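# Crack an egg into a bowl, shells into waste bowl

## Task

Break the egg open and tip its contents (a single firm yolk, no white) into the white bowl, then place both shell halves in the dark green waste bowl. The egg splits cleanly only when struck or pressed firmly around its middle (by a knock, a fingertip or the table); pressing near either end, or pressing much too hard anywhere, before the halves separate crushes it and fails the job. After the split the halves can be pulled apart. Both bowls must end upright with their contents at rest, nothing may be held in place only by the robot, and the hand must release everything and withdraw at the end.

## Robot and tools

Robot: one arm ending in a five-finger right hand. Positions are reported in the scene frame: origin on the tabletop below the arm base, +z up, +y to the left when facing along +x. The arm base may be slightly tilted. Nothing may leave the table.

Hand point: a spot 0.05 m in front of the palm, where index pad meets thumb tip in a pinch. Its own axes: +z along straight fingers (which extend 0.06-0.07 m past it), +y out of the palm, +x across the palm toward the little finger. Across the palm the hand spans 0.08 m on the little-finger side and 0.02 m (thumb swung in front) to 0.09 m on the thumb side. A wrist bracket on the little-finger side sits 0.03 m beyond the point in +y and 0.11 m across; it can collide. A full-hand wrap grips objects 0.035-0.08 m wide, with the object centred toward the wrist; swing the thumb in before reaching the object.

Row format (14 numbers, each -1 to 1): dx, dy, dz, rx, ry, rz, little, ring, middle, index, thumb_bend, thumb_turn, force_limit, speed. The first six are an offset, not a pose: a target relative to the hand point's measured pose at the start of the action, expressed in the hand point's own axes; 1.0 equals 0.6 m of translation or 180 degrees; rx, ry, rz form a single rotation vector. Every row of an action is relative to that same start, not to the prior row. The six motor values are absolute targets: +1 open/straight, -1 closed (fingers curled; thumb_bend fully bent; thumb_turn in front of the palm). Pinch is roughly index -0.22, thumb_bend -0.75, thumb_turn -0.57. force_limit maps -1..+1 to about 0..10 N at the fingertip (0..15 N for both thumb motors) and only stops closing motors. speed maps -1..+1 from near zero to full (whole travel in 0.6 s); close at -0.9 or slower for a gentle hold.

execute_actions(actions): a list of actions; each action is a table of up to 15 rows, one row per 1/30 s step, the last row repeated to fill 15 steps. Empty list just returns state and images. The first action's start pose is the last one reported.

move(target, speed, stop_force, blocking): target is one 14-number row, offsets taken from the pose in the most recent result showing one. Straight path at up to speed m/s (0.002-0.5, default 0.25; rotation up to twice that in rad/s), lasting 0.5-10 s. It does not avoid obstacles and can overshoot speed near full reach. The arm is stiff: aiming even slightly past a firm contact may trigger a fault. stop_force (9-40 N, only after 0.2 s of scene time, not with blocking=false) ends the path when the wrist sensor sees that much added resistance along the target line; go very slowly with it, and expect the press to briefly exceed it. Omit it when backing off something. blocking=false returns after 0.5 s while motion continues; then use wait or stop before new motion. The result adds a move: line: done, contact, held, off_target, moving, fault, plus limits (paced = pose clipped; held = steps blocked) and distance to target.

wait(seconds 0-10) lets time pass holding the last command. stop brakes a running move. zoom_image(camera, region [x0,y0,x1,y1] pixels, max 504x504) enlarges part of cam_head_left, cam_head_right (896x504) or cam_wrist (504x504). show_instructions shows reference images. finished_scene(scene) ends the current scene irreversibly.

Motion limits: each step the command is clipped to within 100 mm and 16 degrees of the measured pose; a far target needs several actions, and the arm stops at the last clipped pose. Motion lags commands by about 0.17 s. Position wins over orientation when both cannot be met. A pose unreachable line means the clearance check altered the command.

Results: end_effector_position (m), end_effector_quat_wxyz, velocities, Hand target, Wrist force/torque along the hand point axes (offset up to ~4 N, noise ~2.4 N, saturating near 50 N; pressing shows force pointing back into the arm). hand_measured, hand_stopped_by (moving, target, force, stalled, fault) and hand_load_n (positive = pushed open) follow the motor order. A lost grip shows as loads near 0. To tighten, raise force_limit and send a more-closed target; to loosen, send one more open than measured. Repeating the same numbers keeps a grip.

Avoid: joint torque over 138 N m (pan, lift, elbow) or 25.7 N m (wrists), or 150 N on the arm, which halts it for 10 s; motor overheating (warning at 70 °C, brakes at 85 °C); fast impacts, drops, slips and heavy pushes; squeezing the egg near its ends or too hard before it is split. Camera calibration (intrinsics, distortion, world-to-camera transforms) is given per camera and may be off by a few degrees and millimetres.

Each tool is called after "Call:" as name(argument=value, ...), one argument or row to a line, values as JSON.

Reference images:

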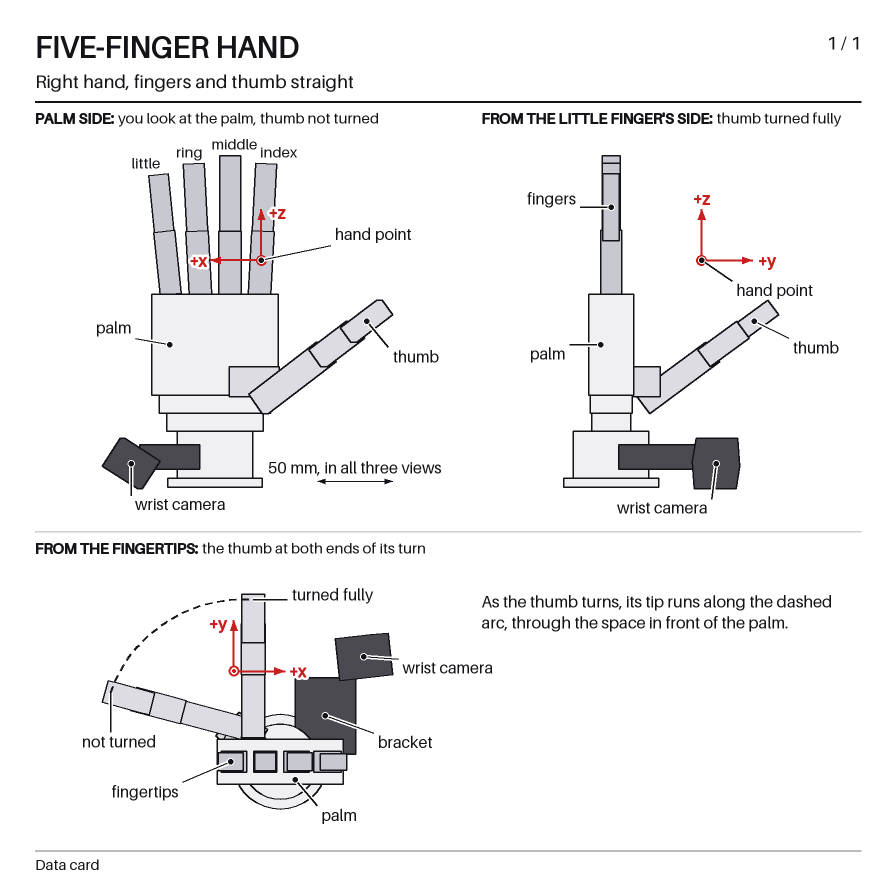

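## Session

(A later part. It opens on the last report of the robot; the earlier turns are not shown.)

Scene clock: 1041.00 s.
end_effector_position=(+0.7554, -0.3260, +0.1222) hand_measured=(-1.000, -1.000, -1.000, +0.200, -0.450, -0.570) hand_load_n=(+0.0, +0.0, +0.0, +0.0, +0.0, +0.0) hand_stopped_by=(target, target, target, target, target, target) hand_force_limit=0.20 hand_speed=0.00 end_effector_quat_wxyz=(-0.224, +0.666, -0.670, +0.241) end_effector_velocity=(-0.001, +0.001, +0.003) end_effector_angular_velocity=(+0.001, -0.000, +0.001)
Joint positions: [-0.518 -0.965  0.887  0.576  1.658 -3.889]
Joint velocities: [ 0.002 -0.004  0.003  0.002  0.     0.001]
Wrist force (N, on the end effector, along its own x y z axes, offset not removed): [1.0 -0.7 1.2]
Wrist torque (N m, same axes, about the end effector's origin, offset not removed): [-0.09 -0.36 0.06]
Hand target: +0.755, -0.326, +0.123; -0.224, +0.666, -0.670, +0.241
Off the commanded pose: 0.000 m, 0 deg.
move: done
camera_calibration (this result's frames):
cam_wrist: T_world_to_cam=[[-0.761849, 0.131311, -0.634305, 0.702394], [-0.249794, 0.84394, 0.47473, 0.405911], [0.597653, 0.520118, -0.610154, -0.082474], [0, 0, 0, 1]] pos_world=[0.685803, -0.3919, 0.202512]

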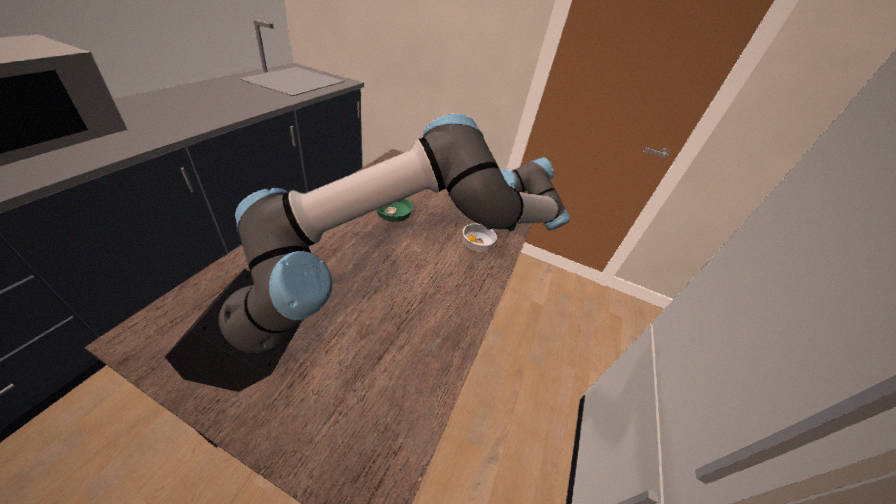

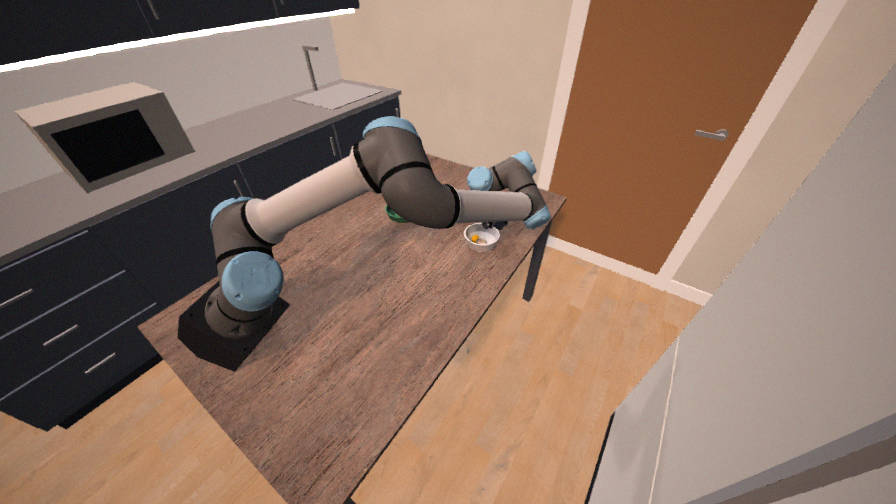

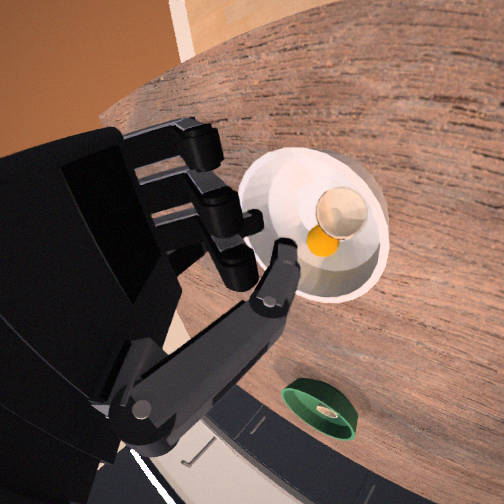

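Call:
move(
  target=[0,0.048,0.094,0,0,0,-1,-1,-1,0.1,-0.45,-0.57,0.2,0],
  speed=0.04,
)

Call:
move(
  target=[0,0.021,0.026,0,0,0,-1,-1,-1,0.1,-0.45,-0.57,0.2,0],
  speed=0.008,
)

Call:
zoom_image(
  camera="cam_wrist",
  region=[180, 130, 430, 380],
)

Scene clock: 1075.70 s.
end_effector_position=(+0.7678, -0.3274, +0.0605) hand_measured=(-1.000, -1.000, -1.000, +0.100, -0.450, -0.570) hand_load_n=(+0.0, +0.0, +0.0, +0.0, +0.0, +0.0) hand_stopped_by=(target, target, target, target, target, target) hand_force_limit=0.20 hand_speed=0.00 end_effector_quat_wxyz=(-0.224, +0.666, -0.670, +0.241) end_effector_velocity=(-0.000, -0.001, -0.003) end_effector_angular_velocity=(+0.000, +0.002, -0.001)
Joint positions: [-0.557 -0.871  0.845  0.523  1.624 -3.908]
Joint velocities: [-0.004  0.005 -0.004  0.    -0.001 -0.001]
Wrist force (N, on the end effector, along its own x y z axes, offset not removed): [1.0 1.8 5.0]
Wrist torque (N m, same axes, about the end effector's origin, offset not removed): [0.19 -0.30 0.13]
Hand target: +0.768, -0.327, +0.060; -0.224, +0.666, -0.670, +0.241
Off the commanded pose: 0.000 m, 0 deg.
move: done
camera_calibration (this result's frames):
cam_wrist: T_world_to_cam=[[-0.761829, 0.131371, -0.634317, 0.672794], [-0.249779, 0.843921, 0.474771, 0.439478], [0.597685, 0.520133, -0.61011, -0.126824], [0, 0, 0, 1]] pos_world=[0.698128, -0.393305, 0.140737]

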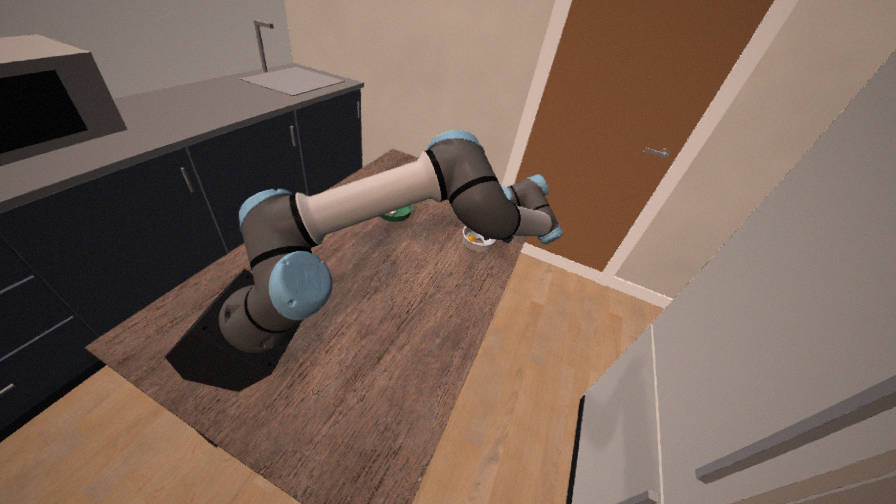

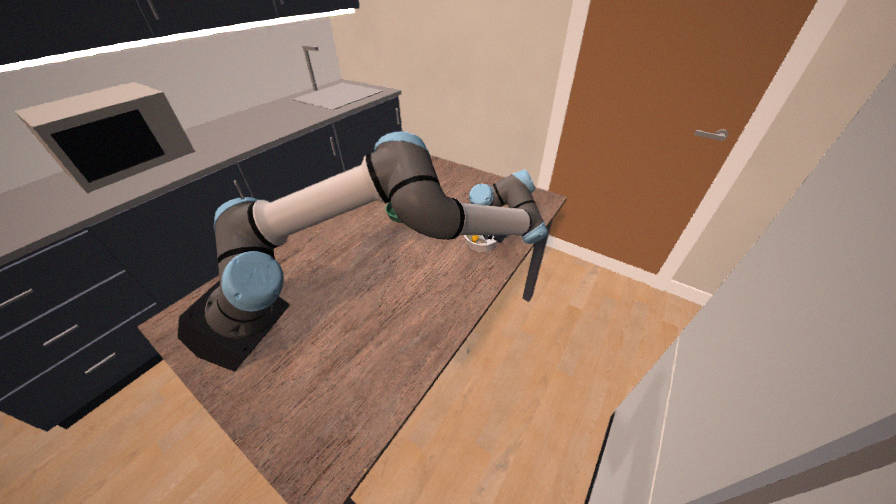

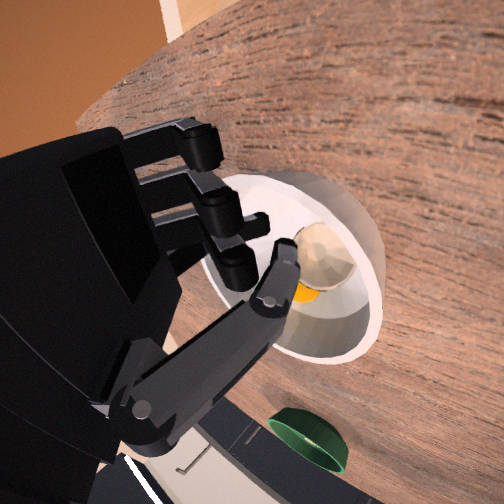

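Scene clock: 1078.43 s.
end_effector_position=(+0.7676, -0.3278, +0.0407) hand_measured=(-1.000, -1.000, -1.000, +0.100, -0.450, -0.570) hand_load_n=(+0.0, -2.0, +0.0, +0.0, +0.0, +0.0) hand_stopped_by=(target, target, target, target, target, target) hand_force_limit=0.20 hand_speed=0.00 end_effector_quat_wxyz=(-0.224, +0.666, -0.670, +0.241) end_effector_velocity=(-0.000, +0.000, -0.003) end_effector_angular_velocity=(-0.000, +0.001, -0.001)
Joint positions: [-0.572 -0.85   0.847  0.499  1.61  -3.915]
Joint velocities: [-0.001  0.003  0.    -0.003  0.    -0.   ]
Wrist force (N, on the end effector, along its own x y z axes, offset not removed): [2.3 -8.9 -7.3]
Wrist torque (N m, same axes, about the end effector's origin, offset not removed): [0.07 0.30 -0.47]
Hand target: +0.768, -0.328, +0.040; -0.224, +0.666, -0.670, +0.241
Off the commanded pose: 0.000 m, 0 deg.
move: done
camera_calibration (this result's frames):
cam_wrist: T_world_to_cam=[[-0.761813, 0.131392, -0.634332, 0.660161], [-0.249763, 0.843929, 0.474765, 0.449145], [0.597711, 0.520115, -0.610099, -0.138566], [0, 0, 0, 1]] pos_world=[0.697922, -0.393716, 0.120983]

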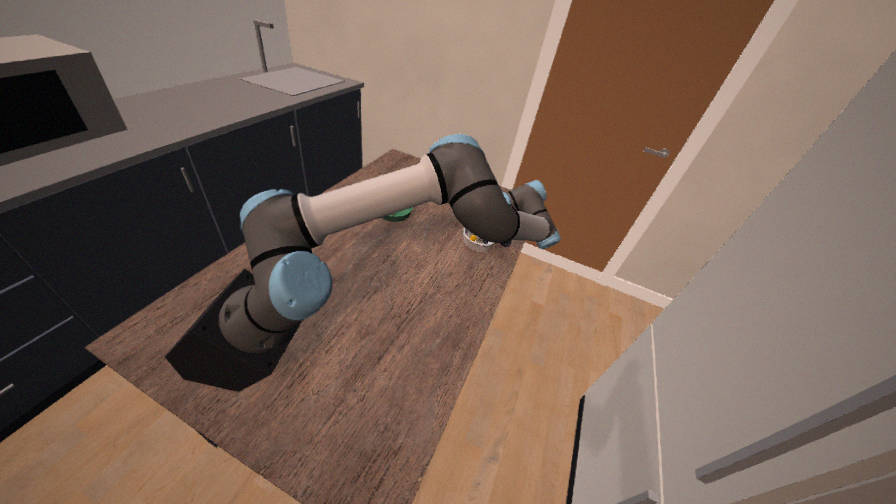

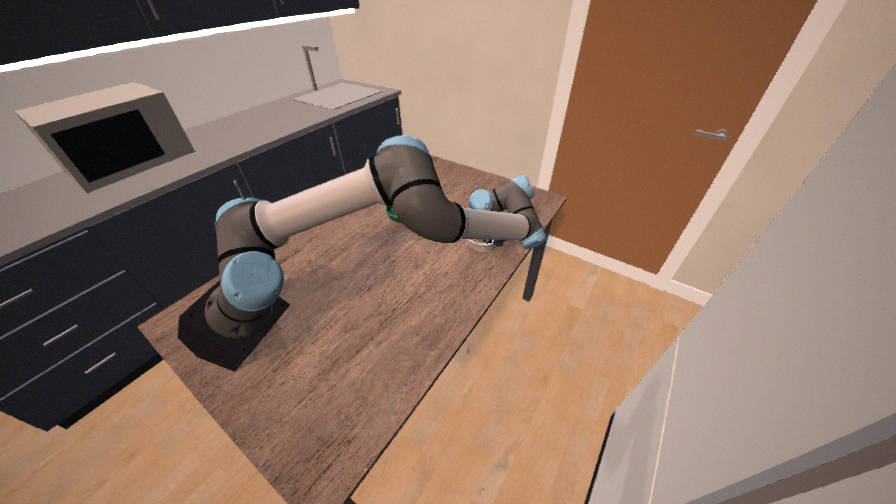

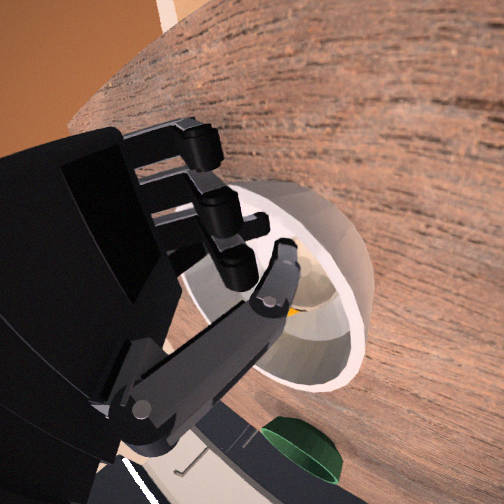

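Region (180, 130, 430, 380) of cam_wrist's 504x504 image, scaled by 2.016, with more detail than that image has.

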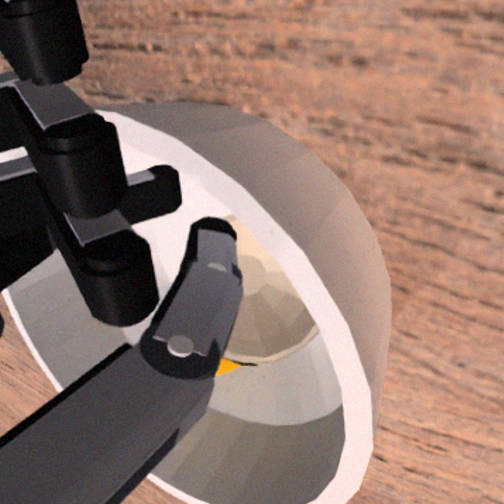

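Call:
execute_actions(
  actions=[
    [[0,-0.005,-0.006,0,0,0,-1,-1,-1,0.1,-0.45,-0.57,-0.3,-0.85]],
    [[0,0,0,0,0,0,-1,-1,-1,-0.5,-0.45,-0.57,-0.3,-0.85]],
    [[0,0,0,0,0,0,-1,-1,-1,-0.5,-0.45,-0.57,-0.3,-0.85]],
    [[0,0,0,0,0,0,-1,-1,-1,-0.5,-0.45,-0.57,-0.3,-0.85]],
    [[0,0,0,0,0,0,-1,-1,-1,-0.5,-0.45,-0.57,-0.3,-0.85]],
    [[0,0,0,0,0,0,-1,-1,-1,-0.5,-0.45,-0.57,-0.3,-0.85]],
    [[0,0,0,0,0,0,-1,-1,-1,-0.5,-0.45,-0.57,-0.3,-0.85]],
  ],
)

Call:
zoom_image(
  camera="cam_wrist",
  region=[180, 130, 430, 380],
)

Scene clock: 1092.13 s.
end_effector_position=(+0.7677, -0.3277, +0.0453) hand_measured=(-1.000, -1.000, -1.000, -0.264, -0.450, -0.570) hand_load_n=(+0.0, +0.0, +0.0, +4.0, +0.5, +0.0) hand_stopped_by=(target, target, target, force, target, target) hand_force_limit=-0.30 hand_speed=-0.85 end_effector_quat_wxyz=(-0.224, +0.666, -0.670, +0.241) end_effector_velocity=(+0.000, +0.000, +0.000) end_effector_angular_velocity=(+0.000, -0.002, +0.001)
Joint positions: [-0.569 -0.855  0.847  0.505  1.614 -3.914]
Joint velocities: [ 0.    -0.001  0.001 -0.001 -0.002 -0.   ]
Wrist force (N, on the end effector, along its own x y z axes, offset not removed): [-3.4 0.1 -1.2]
Wrist torque (N m, same axes, about the end effector's origin, offset not removed): [0.21 0.58 -0.16]
Hand target: +0.768, -0.328, +0.045; -0.224, +0.666, -0.670, +0.241
Off the commanded pose: 0.000 m, 0 deg.
camera_calibration (this result's frames):
cam_wrist: T_world_to_cam=[[-0.761845, 0.131417, -0.634289, 0.663142], [-0.24971, 0.843936, 0.474781, 0.446911], [0.597693, 0.520098, -0.610132, -0.135868], [0, 0, 0, 1]] pos_world=[0.698017, -0.393648, 0.125541]

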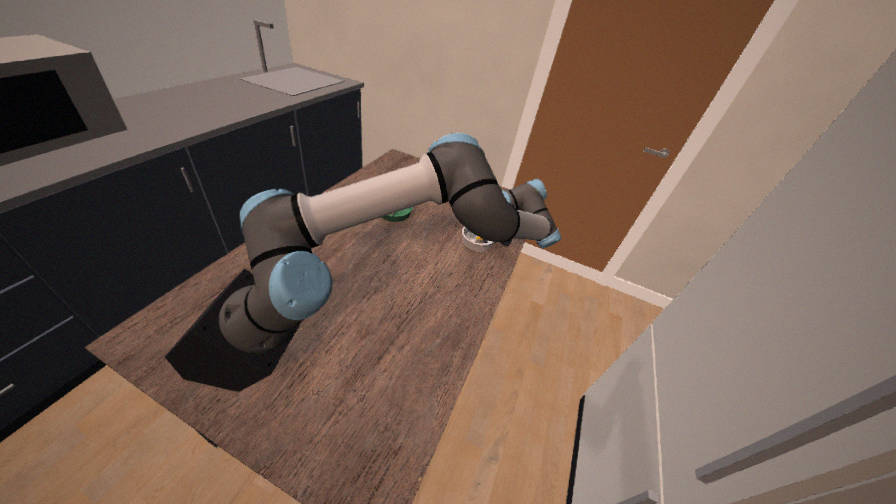

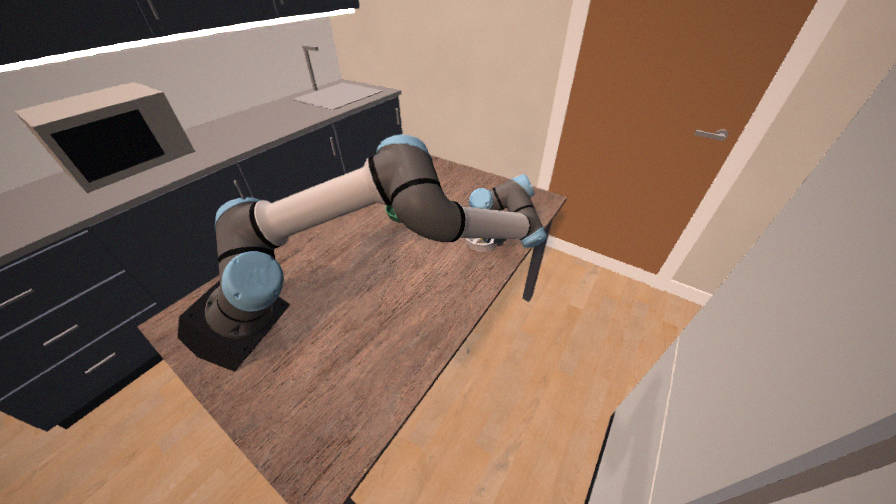

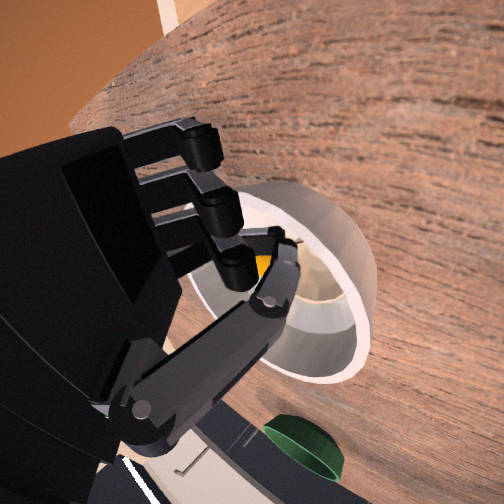

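Region (180, 130, 430, 380) of cam_wrist's 504x504 image, scaled by 2.016, with more detail than that image has.

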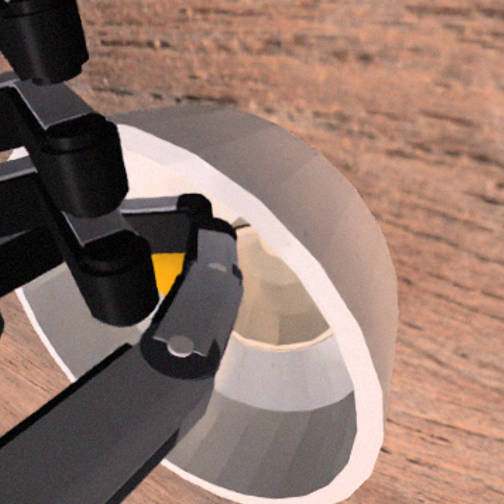

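Call:
move(
  target=[-0.05,-0.08,-0.2,0,0,0,-0.2,-0.2,-0.2,0.5,-0.3,-1,-0.3,0],
  speed=0.06,
)

Call:
zoom_image(
  camera="cam_wrist",
  region=[150, 80, 450, 380],
)

Scene clock: 1112.83 s.
end_effector_position=(+0.7313, -0.2948, +0.1682) hand_measured=(-0.200, -0.200, -0.200, +0.500, -0.300, -0.802) hand_load_n=(+0.0, +0.0, +0.0, +0.0, +0.0, +0.0) hand_stopped_by=(target, target, target, target, target, force) hand_force_limit=-0.30 hand_speed=0.00 end_effector_quat_wxyz=(-0.224, +0.666, -0.670, +0.241) end_effector_velocity=(-0.000, +0.001, +0.003) end_effector_angular_velocity=(+0.001, -0.001, +0.001)
Joint positions: [-0.457 -1.078  1.034  0.545  1.712 -3.86 ]
Joint velocities: [ 0.004 -0.004  0.003  0.002  0.002  0.001]
Wrist force (N, on the end effector, along its own x y z axes, offset not removed): [-1.4 -4.2 1.0]
Wrist torque (N m, same axes, about the end effector's origin, offset not removed): [-0.70 0.05 -0.13]
Hand target: +0.731, -0.295, +0.168; -0.224, +0.666, -0.670, +0.241
Off the commanded pose: 0.000 m, 0 deg.
move: done
camera_calibration (this result's frames):
cam_wrist: T_world_to_cam=[[-0.761878, 0.131245, -0.634285, 0.709064], [-0.249759, 0.844001, 0.47464, 0.351794], [0.597631, 0.520036, -0.610246, -0.0562273], [0, 0, 0, 1]] pos_world=[0.661687, -0.360736, 0.24846]

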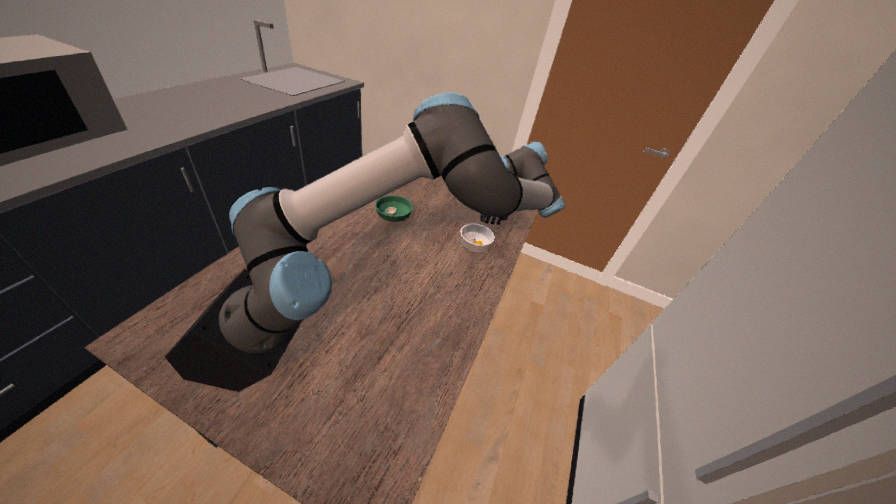

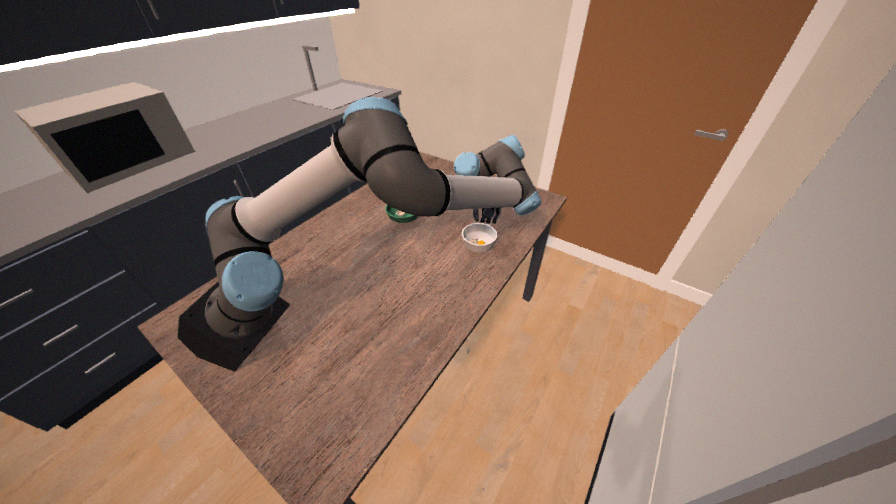

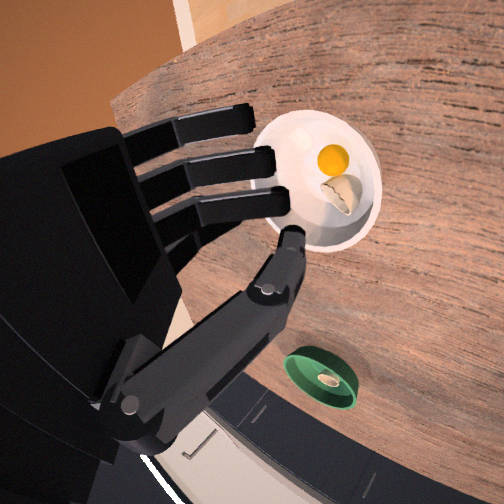

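Region (150, 80, 450, 380) of cam_wrist's 504x504 image, scaled by 1.680, with more detail than that image has.

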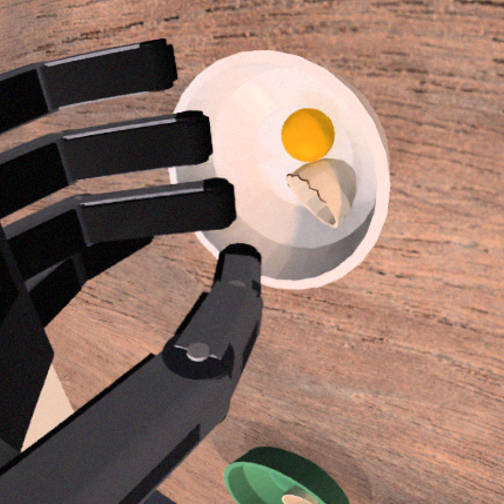

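Call:
move(
  target=[-0.057,0.053,0.123,0,0.155,0.196,-1,-1,-0.5,0.5,-0.2,-1,0.2,0],
  speed=0.08,
)

Scene clock: 1153.97 s.
end_effector_position=(+0.7524, -0.2625, +0.0901) hand_measured=(-1.000, -1.000, -0.500, +0.500, -0.200, -0.802) hand_load_n=(+0.0, +0.0, +0.0, +0.0, +0.0, +0.0) hand_stopped_by=(target, target, target, target, target, force) hand_force_limit=0.20 hand_speed=0.00 end_effector_quat_wxyz=(+0.120, -0.358, +0.871, -0.313) end_effector_velocity=(+0.000, +0.000, -0.002) end_effector_angular_velocity=(+0.000, +0.001, -0.014)
Joint positions: [-0.351 -0.97   1.174  0.103  2.247 -3.274]
Joint velocities: [ 0.001  0.005 -0.003 -0.002  0.01   0.011]
Wrist force (N, on the end effector, along its own x y z axes, offset not removed): [0.9 -3.2 -4.1]
Wrist torque (N m, same axes, about the end effector's origin, offset not removed): [-0.01 -0.04 -0.17]
Hand target: +0.752, -0.262, +0.090; +0.120, -0.357, +0.872, -0.313
Off the commanded pose: 0.000 m, 0 deg.
move: done
camera_calibration (this result's frames):
cam_wrist: T_world_to_cam=[[-0.437778, 0.626659, -0.644708, 0.558501], [0.411596, 0.777207, 0.475961, -0.148469], [0.799336, -0.0569943, -0.598175, -0.437569], [0, 0, 0, 1]] pos_world=[0.655374, -0.259538, 0.168993]

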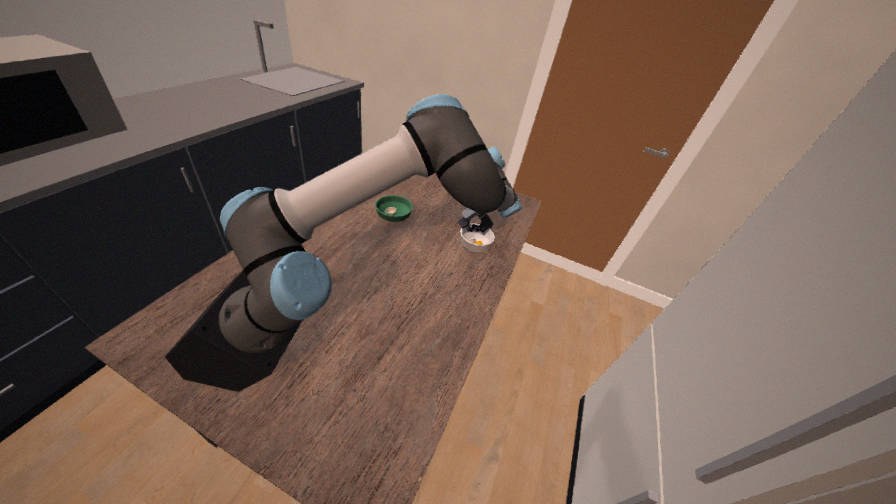

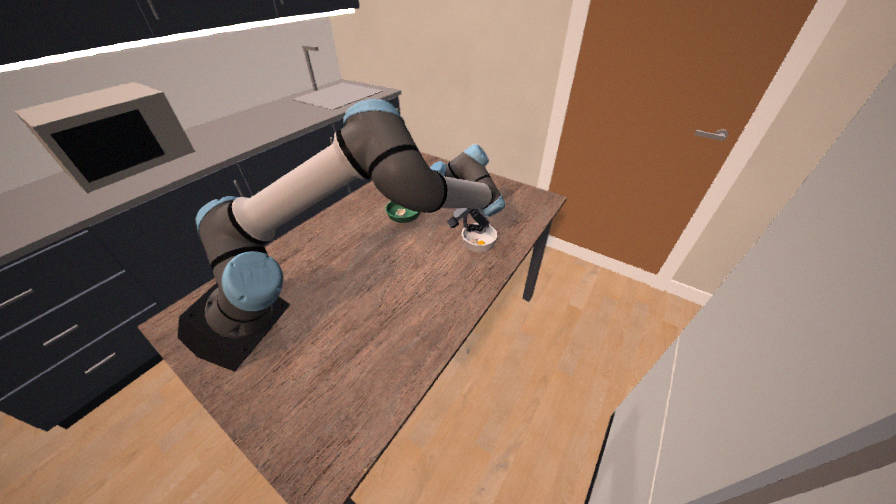

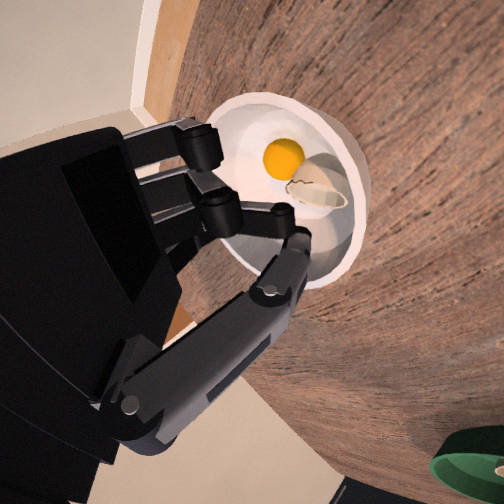

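Call:
move(
  target=[0,0.03,0.039,0,0,0,-1,-1,-0.5,0.5,-0.2,-0.98,0.2,0],
  speed=0.02,
)

Call:
zoom_image(
  camera="cam_wrist",
  region=[150, 80, 450, 380],
)

Scene clock: 1170.20 s.
end_effector_position=(+0.7527, -0.2633, +0.0609) hand_measured=(-1.000, -1.000, -0.500, +0.500, -0.198, -0.890) hand_load_n=(+0.0, +0.0, -0.5, +0.0, +2.5, +12.0) hand_stopped_by=(target, target, target, target, target, force) hand_force_limit=0.20 hand_speed=0.00 end_effector_quat_wxyz=(+0.120, -0.358, +0.871, -0.313) end_effector_velocity=(+0.000, +0.000, -0.001) end_effector_angular_velocity=(-0.000, -0.001, +0.001)
Joint positions: [-0.378 -0.942  1.184  0.058  2.221 -3.284]
Joint velocities: [-0.001  0.001 -0.    -0.002 -0.002 -0.001]
Wrist force (N, on the end effector, along its own x y z axes, offset not removed): [2.1 -4.2 1.5]
Wrist torque (N m, same axes, about the end effector's origin, offset not removed): [-0.52 -0.44 0.10]
Hand target: +0.753, -0.263, +0.061; +0.120, -0.358, +0.871, -0.313
Off the commanded pose: 0.000 m, 0 deg.
move: done
camera_calibration (this result's frames):
cam_wrist: T_world_to_cam=[[-0.437762, 0.626712, -0.644668, 0.540326], [0.411629, 0.777165, 0.476001, -0.134026], [0.799328, -0.0569891, -0.598186, -0.455309], [0, 0, 0, 1]] pos_world=[0.655644, -0.260416, 0.139768]

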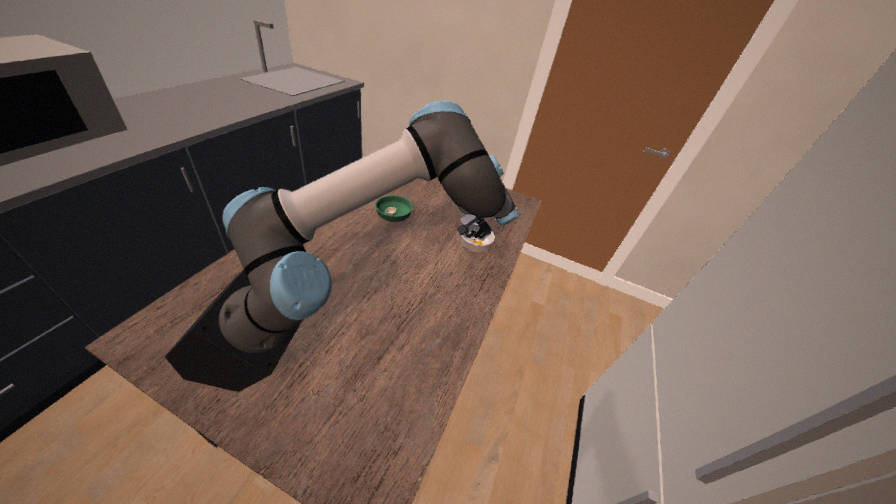

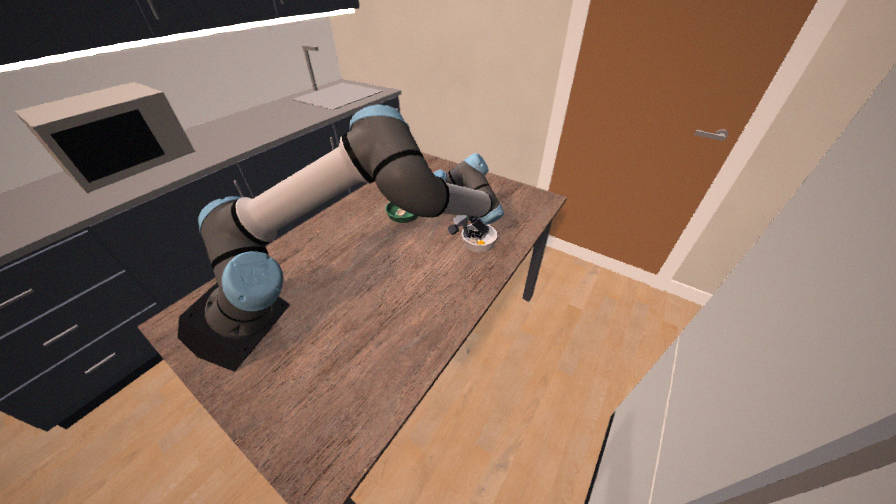

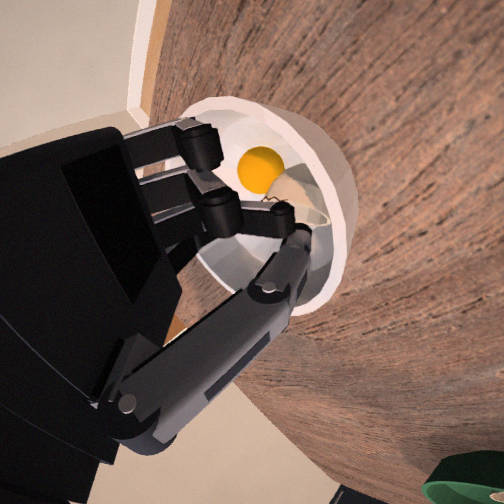

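Region (150, 80, 450, 380) of cam_wrist's 504x504 image, scaled by 1.680, with more detail than that image has.

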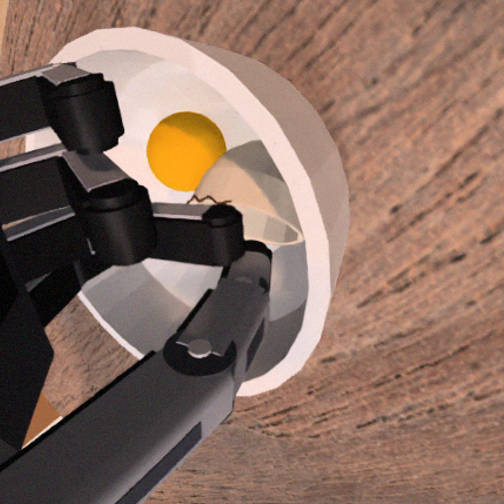

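Call:
execute_actions(
  actions=[
    [[0,0,0,0,0,0,-1,-1,0.4,0.5,-0.2,-0.98,0.2,0]],
    [[0,0,0,0,0,0,-1,-1,0.4,0.5,-0.2,-1,0.2,0]],
    [[0,0,0,0,0,0,-1,-1,0.4,0.5,-0.2,-1,0.2,0]],
  ],
)

Call:
zoom_image(
  camera="cam_wrist",
  region=[150, 80, 450, 380],
)

Scene clock: 1181.60 s.
end_effector_position=(+0.7526, -0.2633, +0.0608) hand_measured=(-1.000, -1.000, -0.176, +0.500, -0.200, -1.000) hand_load_n=(+0.0, +0.0, -11.5, +0.0, +0.0, +0.0) hand_stopped_by=(target, target, stalled, target, target, target) hand_force_limit=0.20 hand_speed=0.00 end_effector_quat_wxyz=(+0.120, -0.358, +0.871, -0.313) end_effector_velocity=(-0.001, -0.000, -0.001) end_effector_angular_velocity=(-0.000, +0.001, -0.001)
Joint positions: [-0.378 -0.942  1.184  0.058  2.221 -3.284]
Joint velocities: [-0.001 -0.     0.001 -0.001  0.001 -0.   ]
Wrist force (N, on the end effector, along its own x y z axes, offset not removed): [-0.6 -10.2 -13.4]
Wrist torque (N m, same axes, about the end effector's origin, offset not removed): [0.19 0.57 -0.52]
Hand target: +0.753, -0.263, +0.061; +0.120, -0.358, +0.871, -0.313
Off the commanded pose: 0.000 m, 0 deg.
camera_calibration (this result's frames):
cam_wrist: T_world_to_cam=[[-0.437849, 0.626727, -0.644594, 0.540316], [0.411638, 0.777157, 0.476006, -0.133972], [0.799276, -0.0569207, -0.598262, -0.455266], [0, 0, 0, 1]] pos_world=[0.655608, -0.260428, 0.139687]

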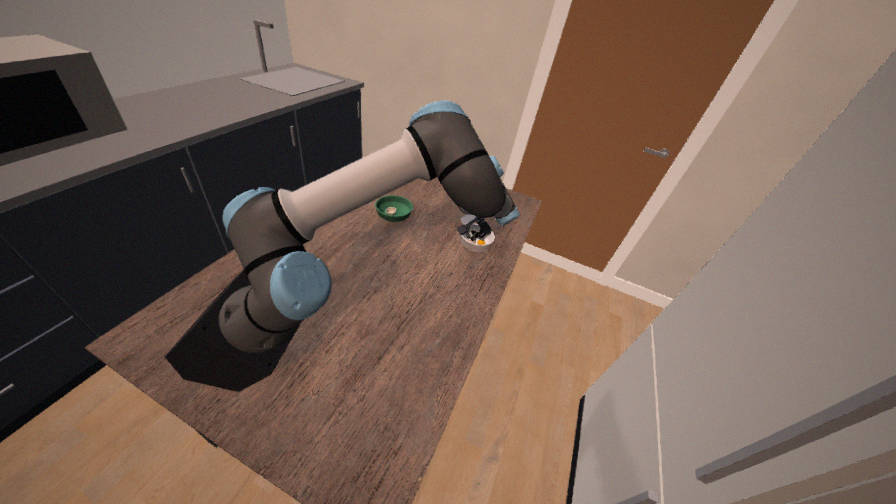

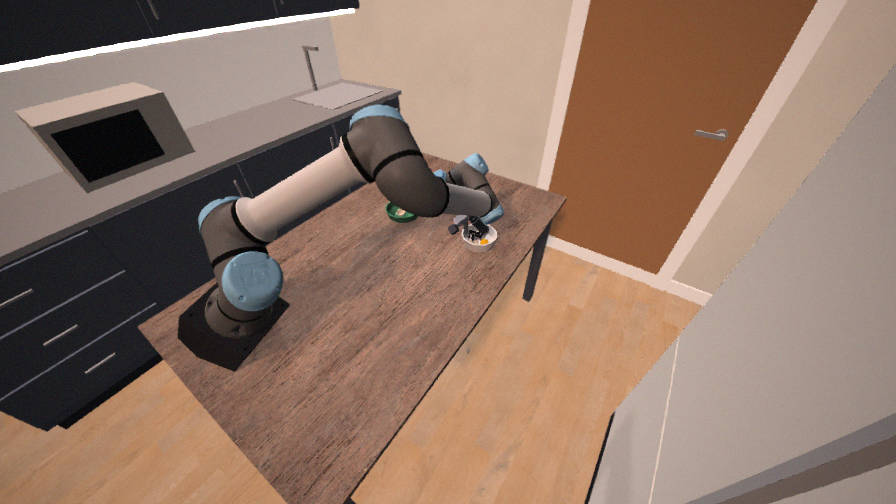

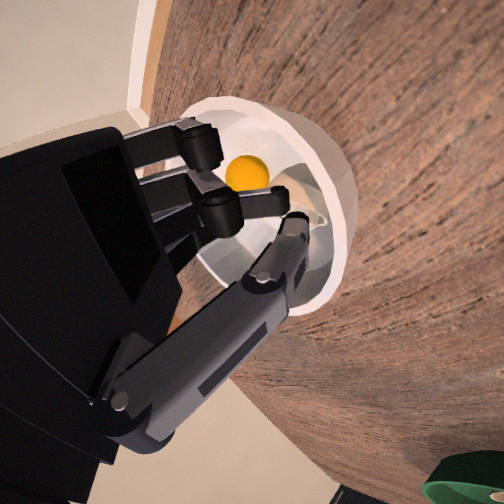

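Region (150, 80, 450, 380) of cam_wrist's 504x504 image, scaled by 1.680, with more detail than that image has.

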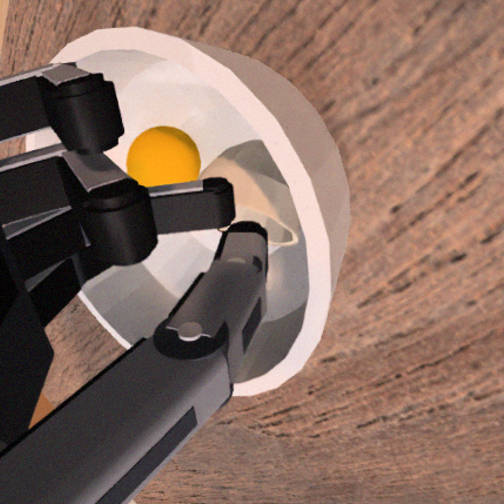

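Call:
move(
  target=[0,-0.016,-0.02,0,0,0,-1,-1,0.5,0.5,-0.2,-1,0.2,0],
  speed=0.02,
)

Call:
zoom_image(
  camera="cam_wrist",
  region=[150, 80, 450, 380],
)

Scene clock: 1192.17 s.
end_effector_position=(+0.7527, -0.2631, +0.0759) hand_measured=(-1.000, -1.000, +0.500, +0.500, -0.200, -1.000) hand_load_n=(+0.0, +0.0, +0.0, +0.0, +0.0, +0.0) hand_stopped_by=(target, target, target, target, target, target) hand_force_limit=0.20 hand_speed=0.00 end_effector_quat_wxyz=(+0.120, -0.358, +0.871, -0.313) end_effector_velocity=(-0.000, -0.000, +0.002) end_effector_angular_velocity=(+0.000, +0.000, -0.001)
Joint positions: [-0.365 -0.957  1.178  0.081  2.234 -3.279]
Joint velocities: [ 0.001 -0.002 -0.001  0.004  0.002  0.001]
Wrist force (N, on the end effector, along its own x y z axes, offset not removed): [-0.7 -3.3 1.7]
Wrist torque (N m, same axes, about the end effector's origin, offset not removed): [-0.61 -0.05 -0.19]
Hand target: +0.753, -0.263, +0.076; +0.120, -0.358, +0.871, -0.313
Off the commanded pose: 0.000 m, 0 deg.
move: done
camera_calibration (this result's frames):
cam_wrist: T_world_to_cam=[[-0.437855, 0.626702, -0.644614, 0.549912], [0.411632, 0.777176, 0.475979, -0.141352], [0.799276, -0.0569343, -0.598261, -0.446277], [0, 0, 0, 1]] pos_world=[0.655665, -0.260184, 0.154771]

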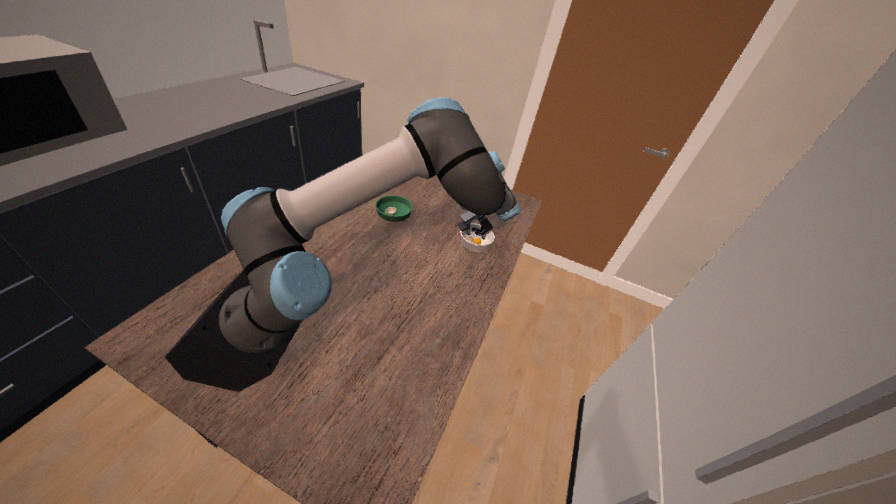

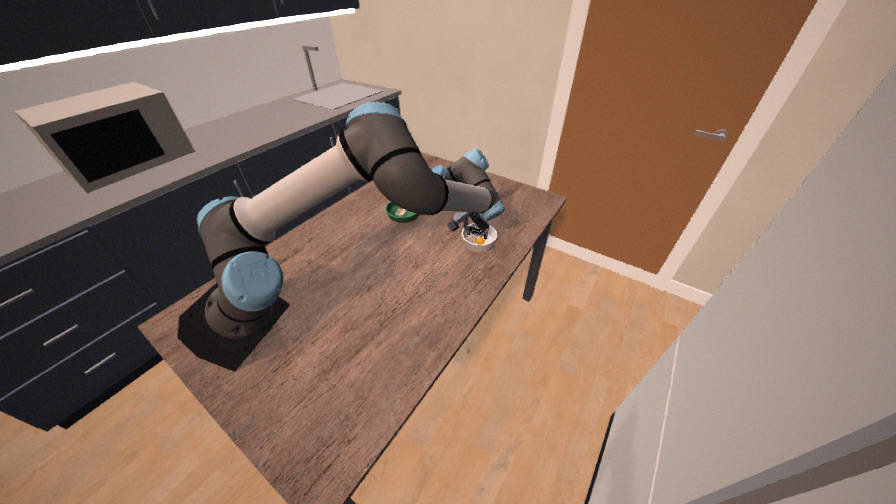

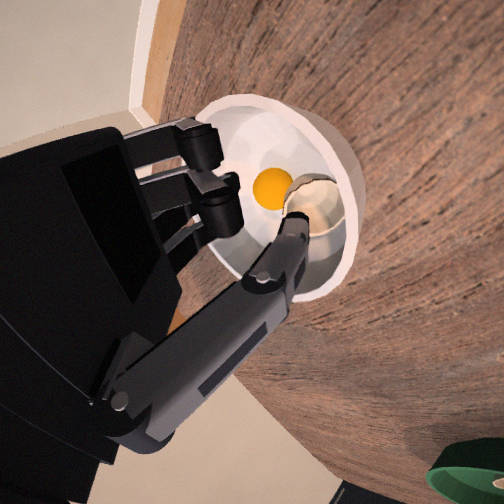

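Region (150, 80, 450, 380) of cam_wrist's 504x504 image, scaled by 1.680, with more detail than that image has.

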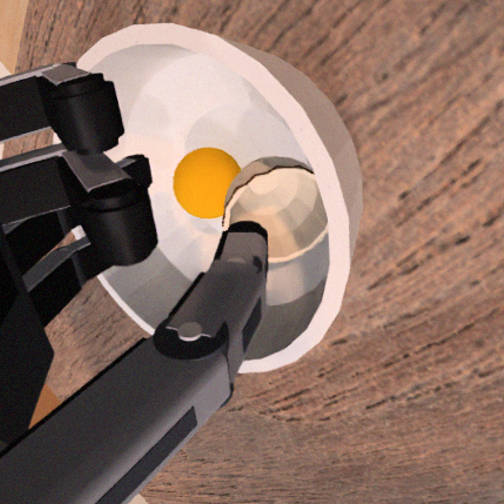

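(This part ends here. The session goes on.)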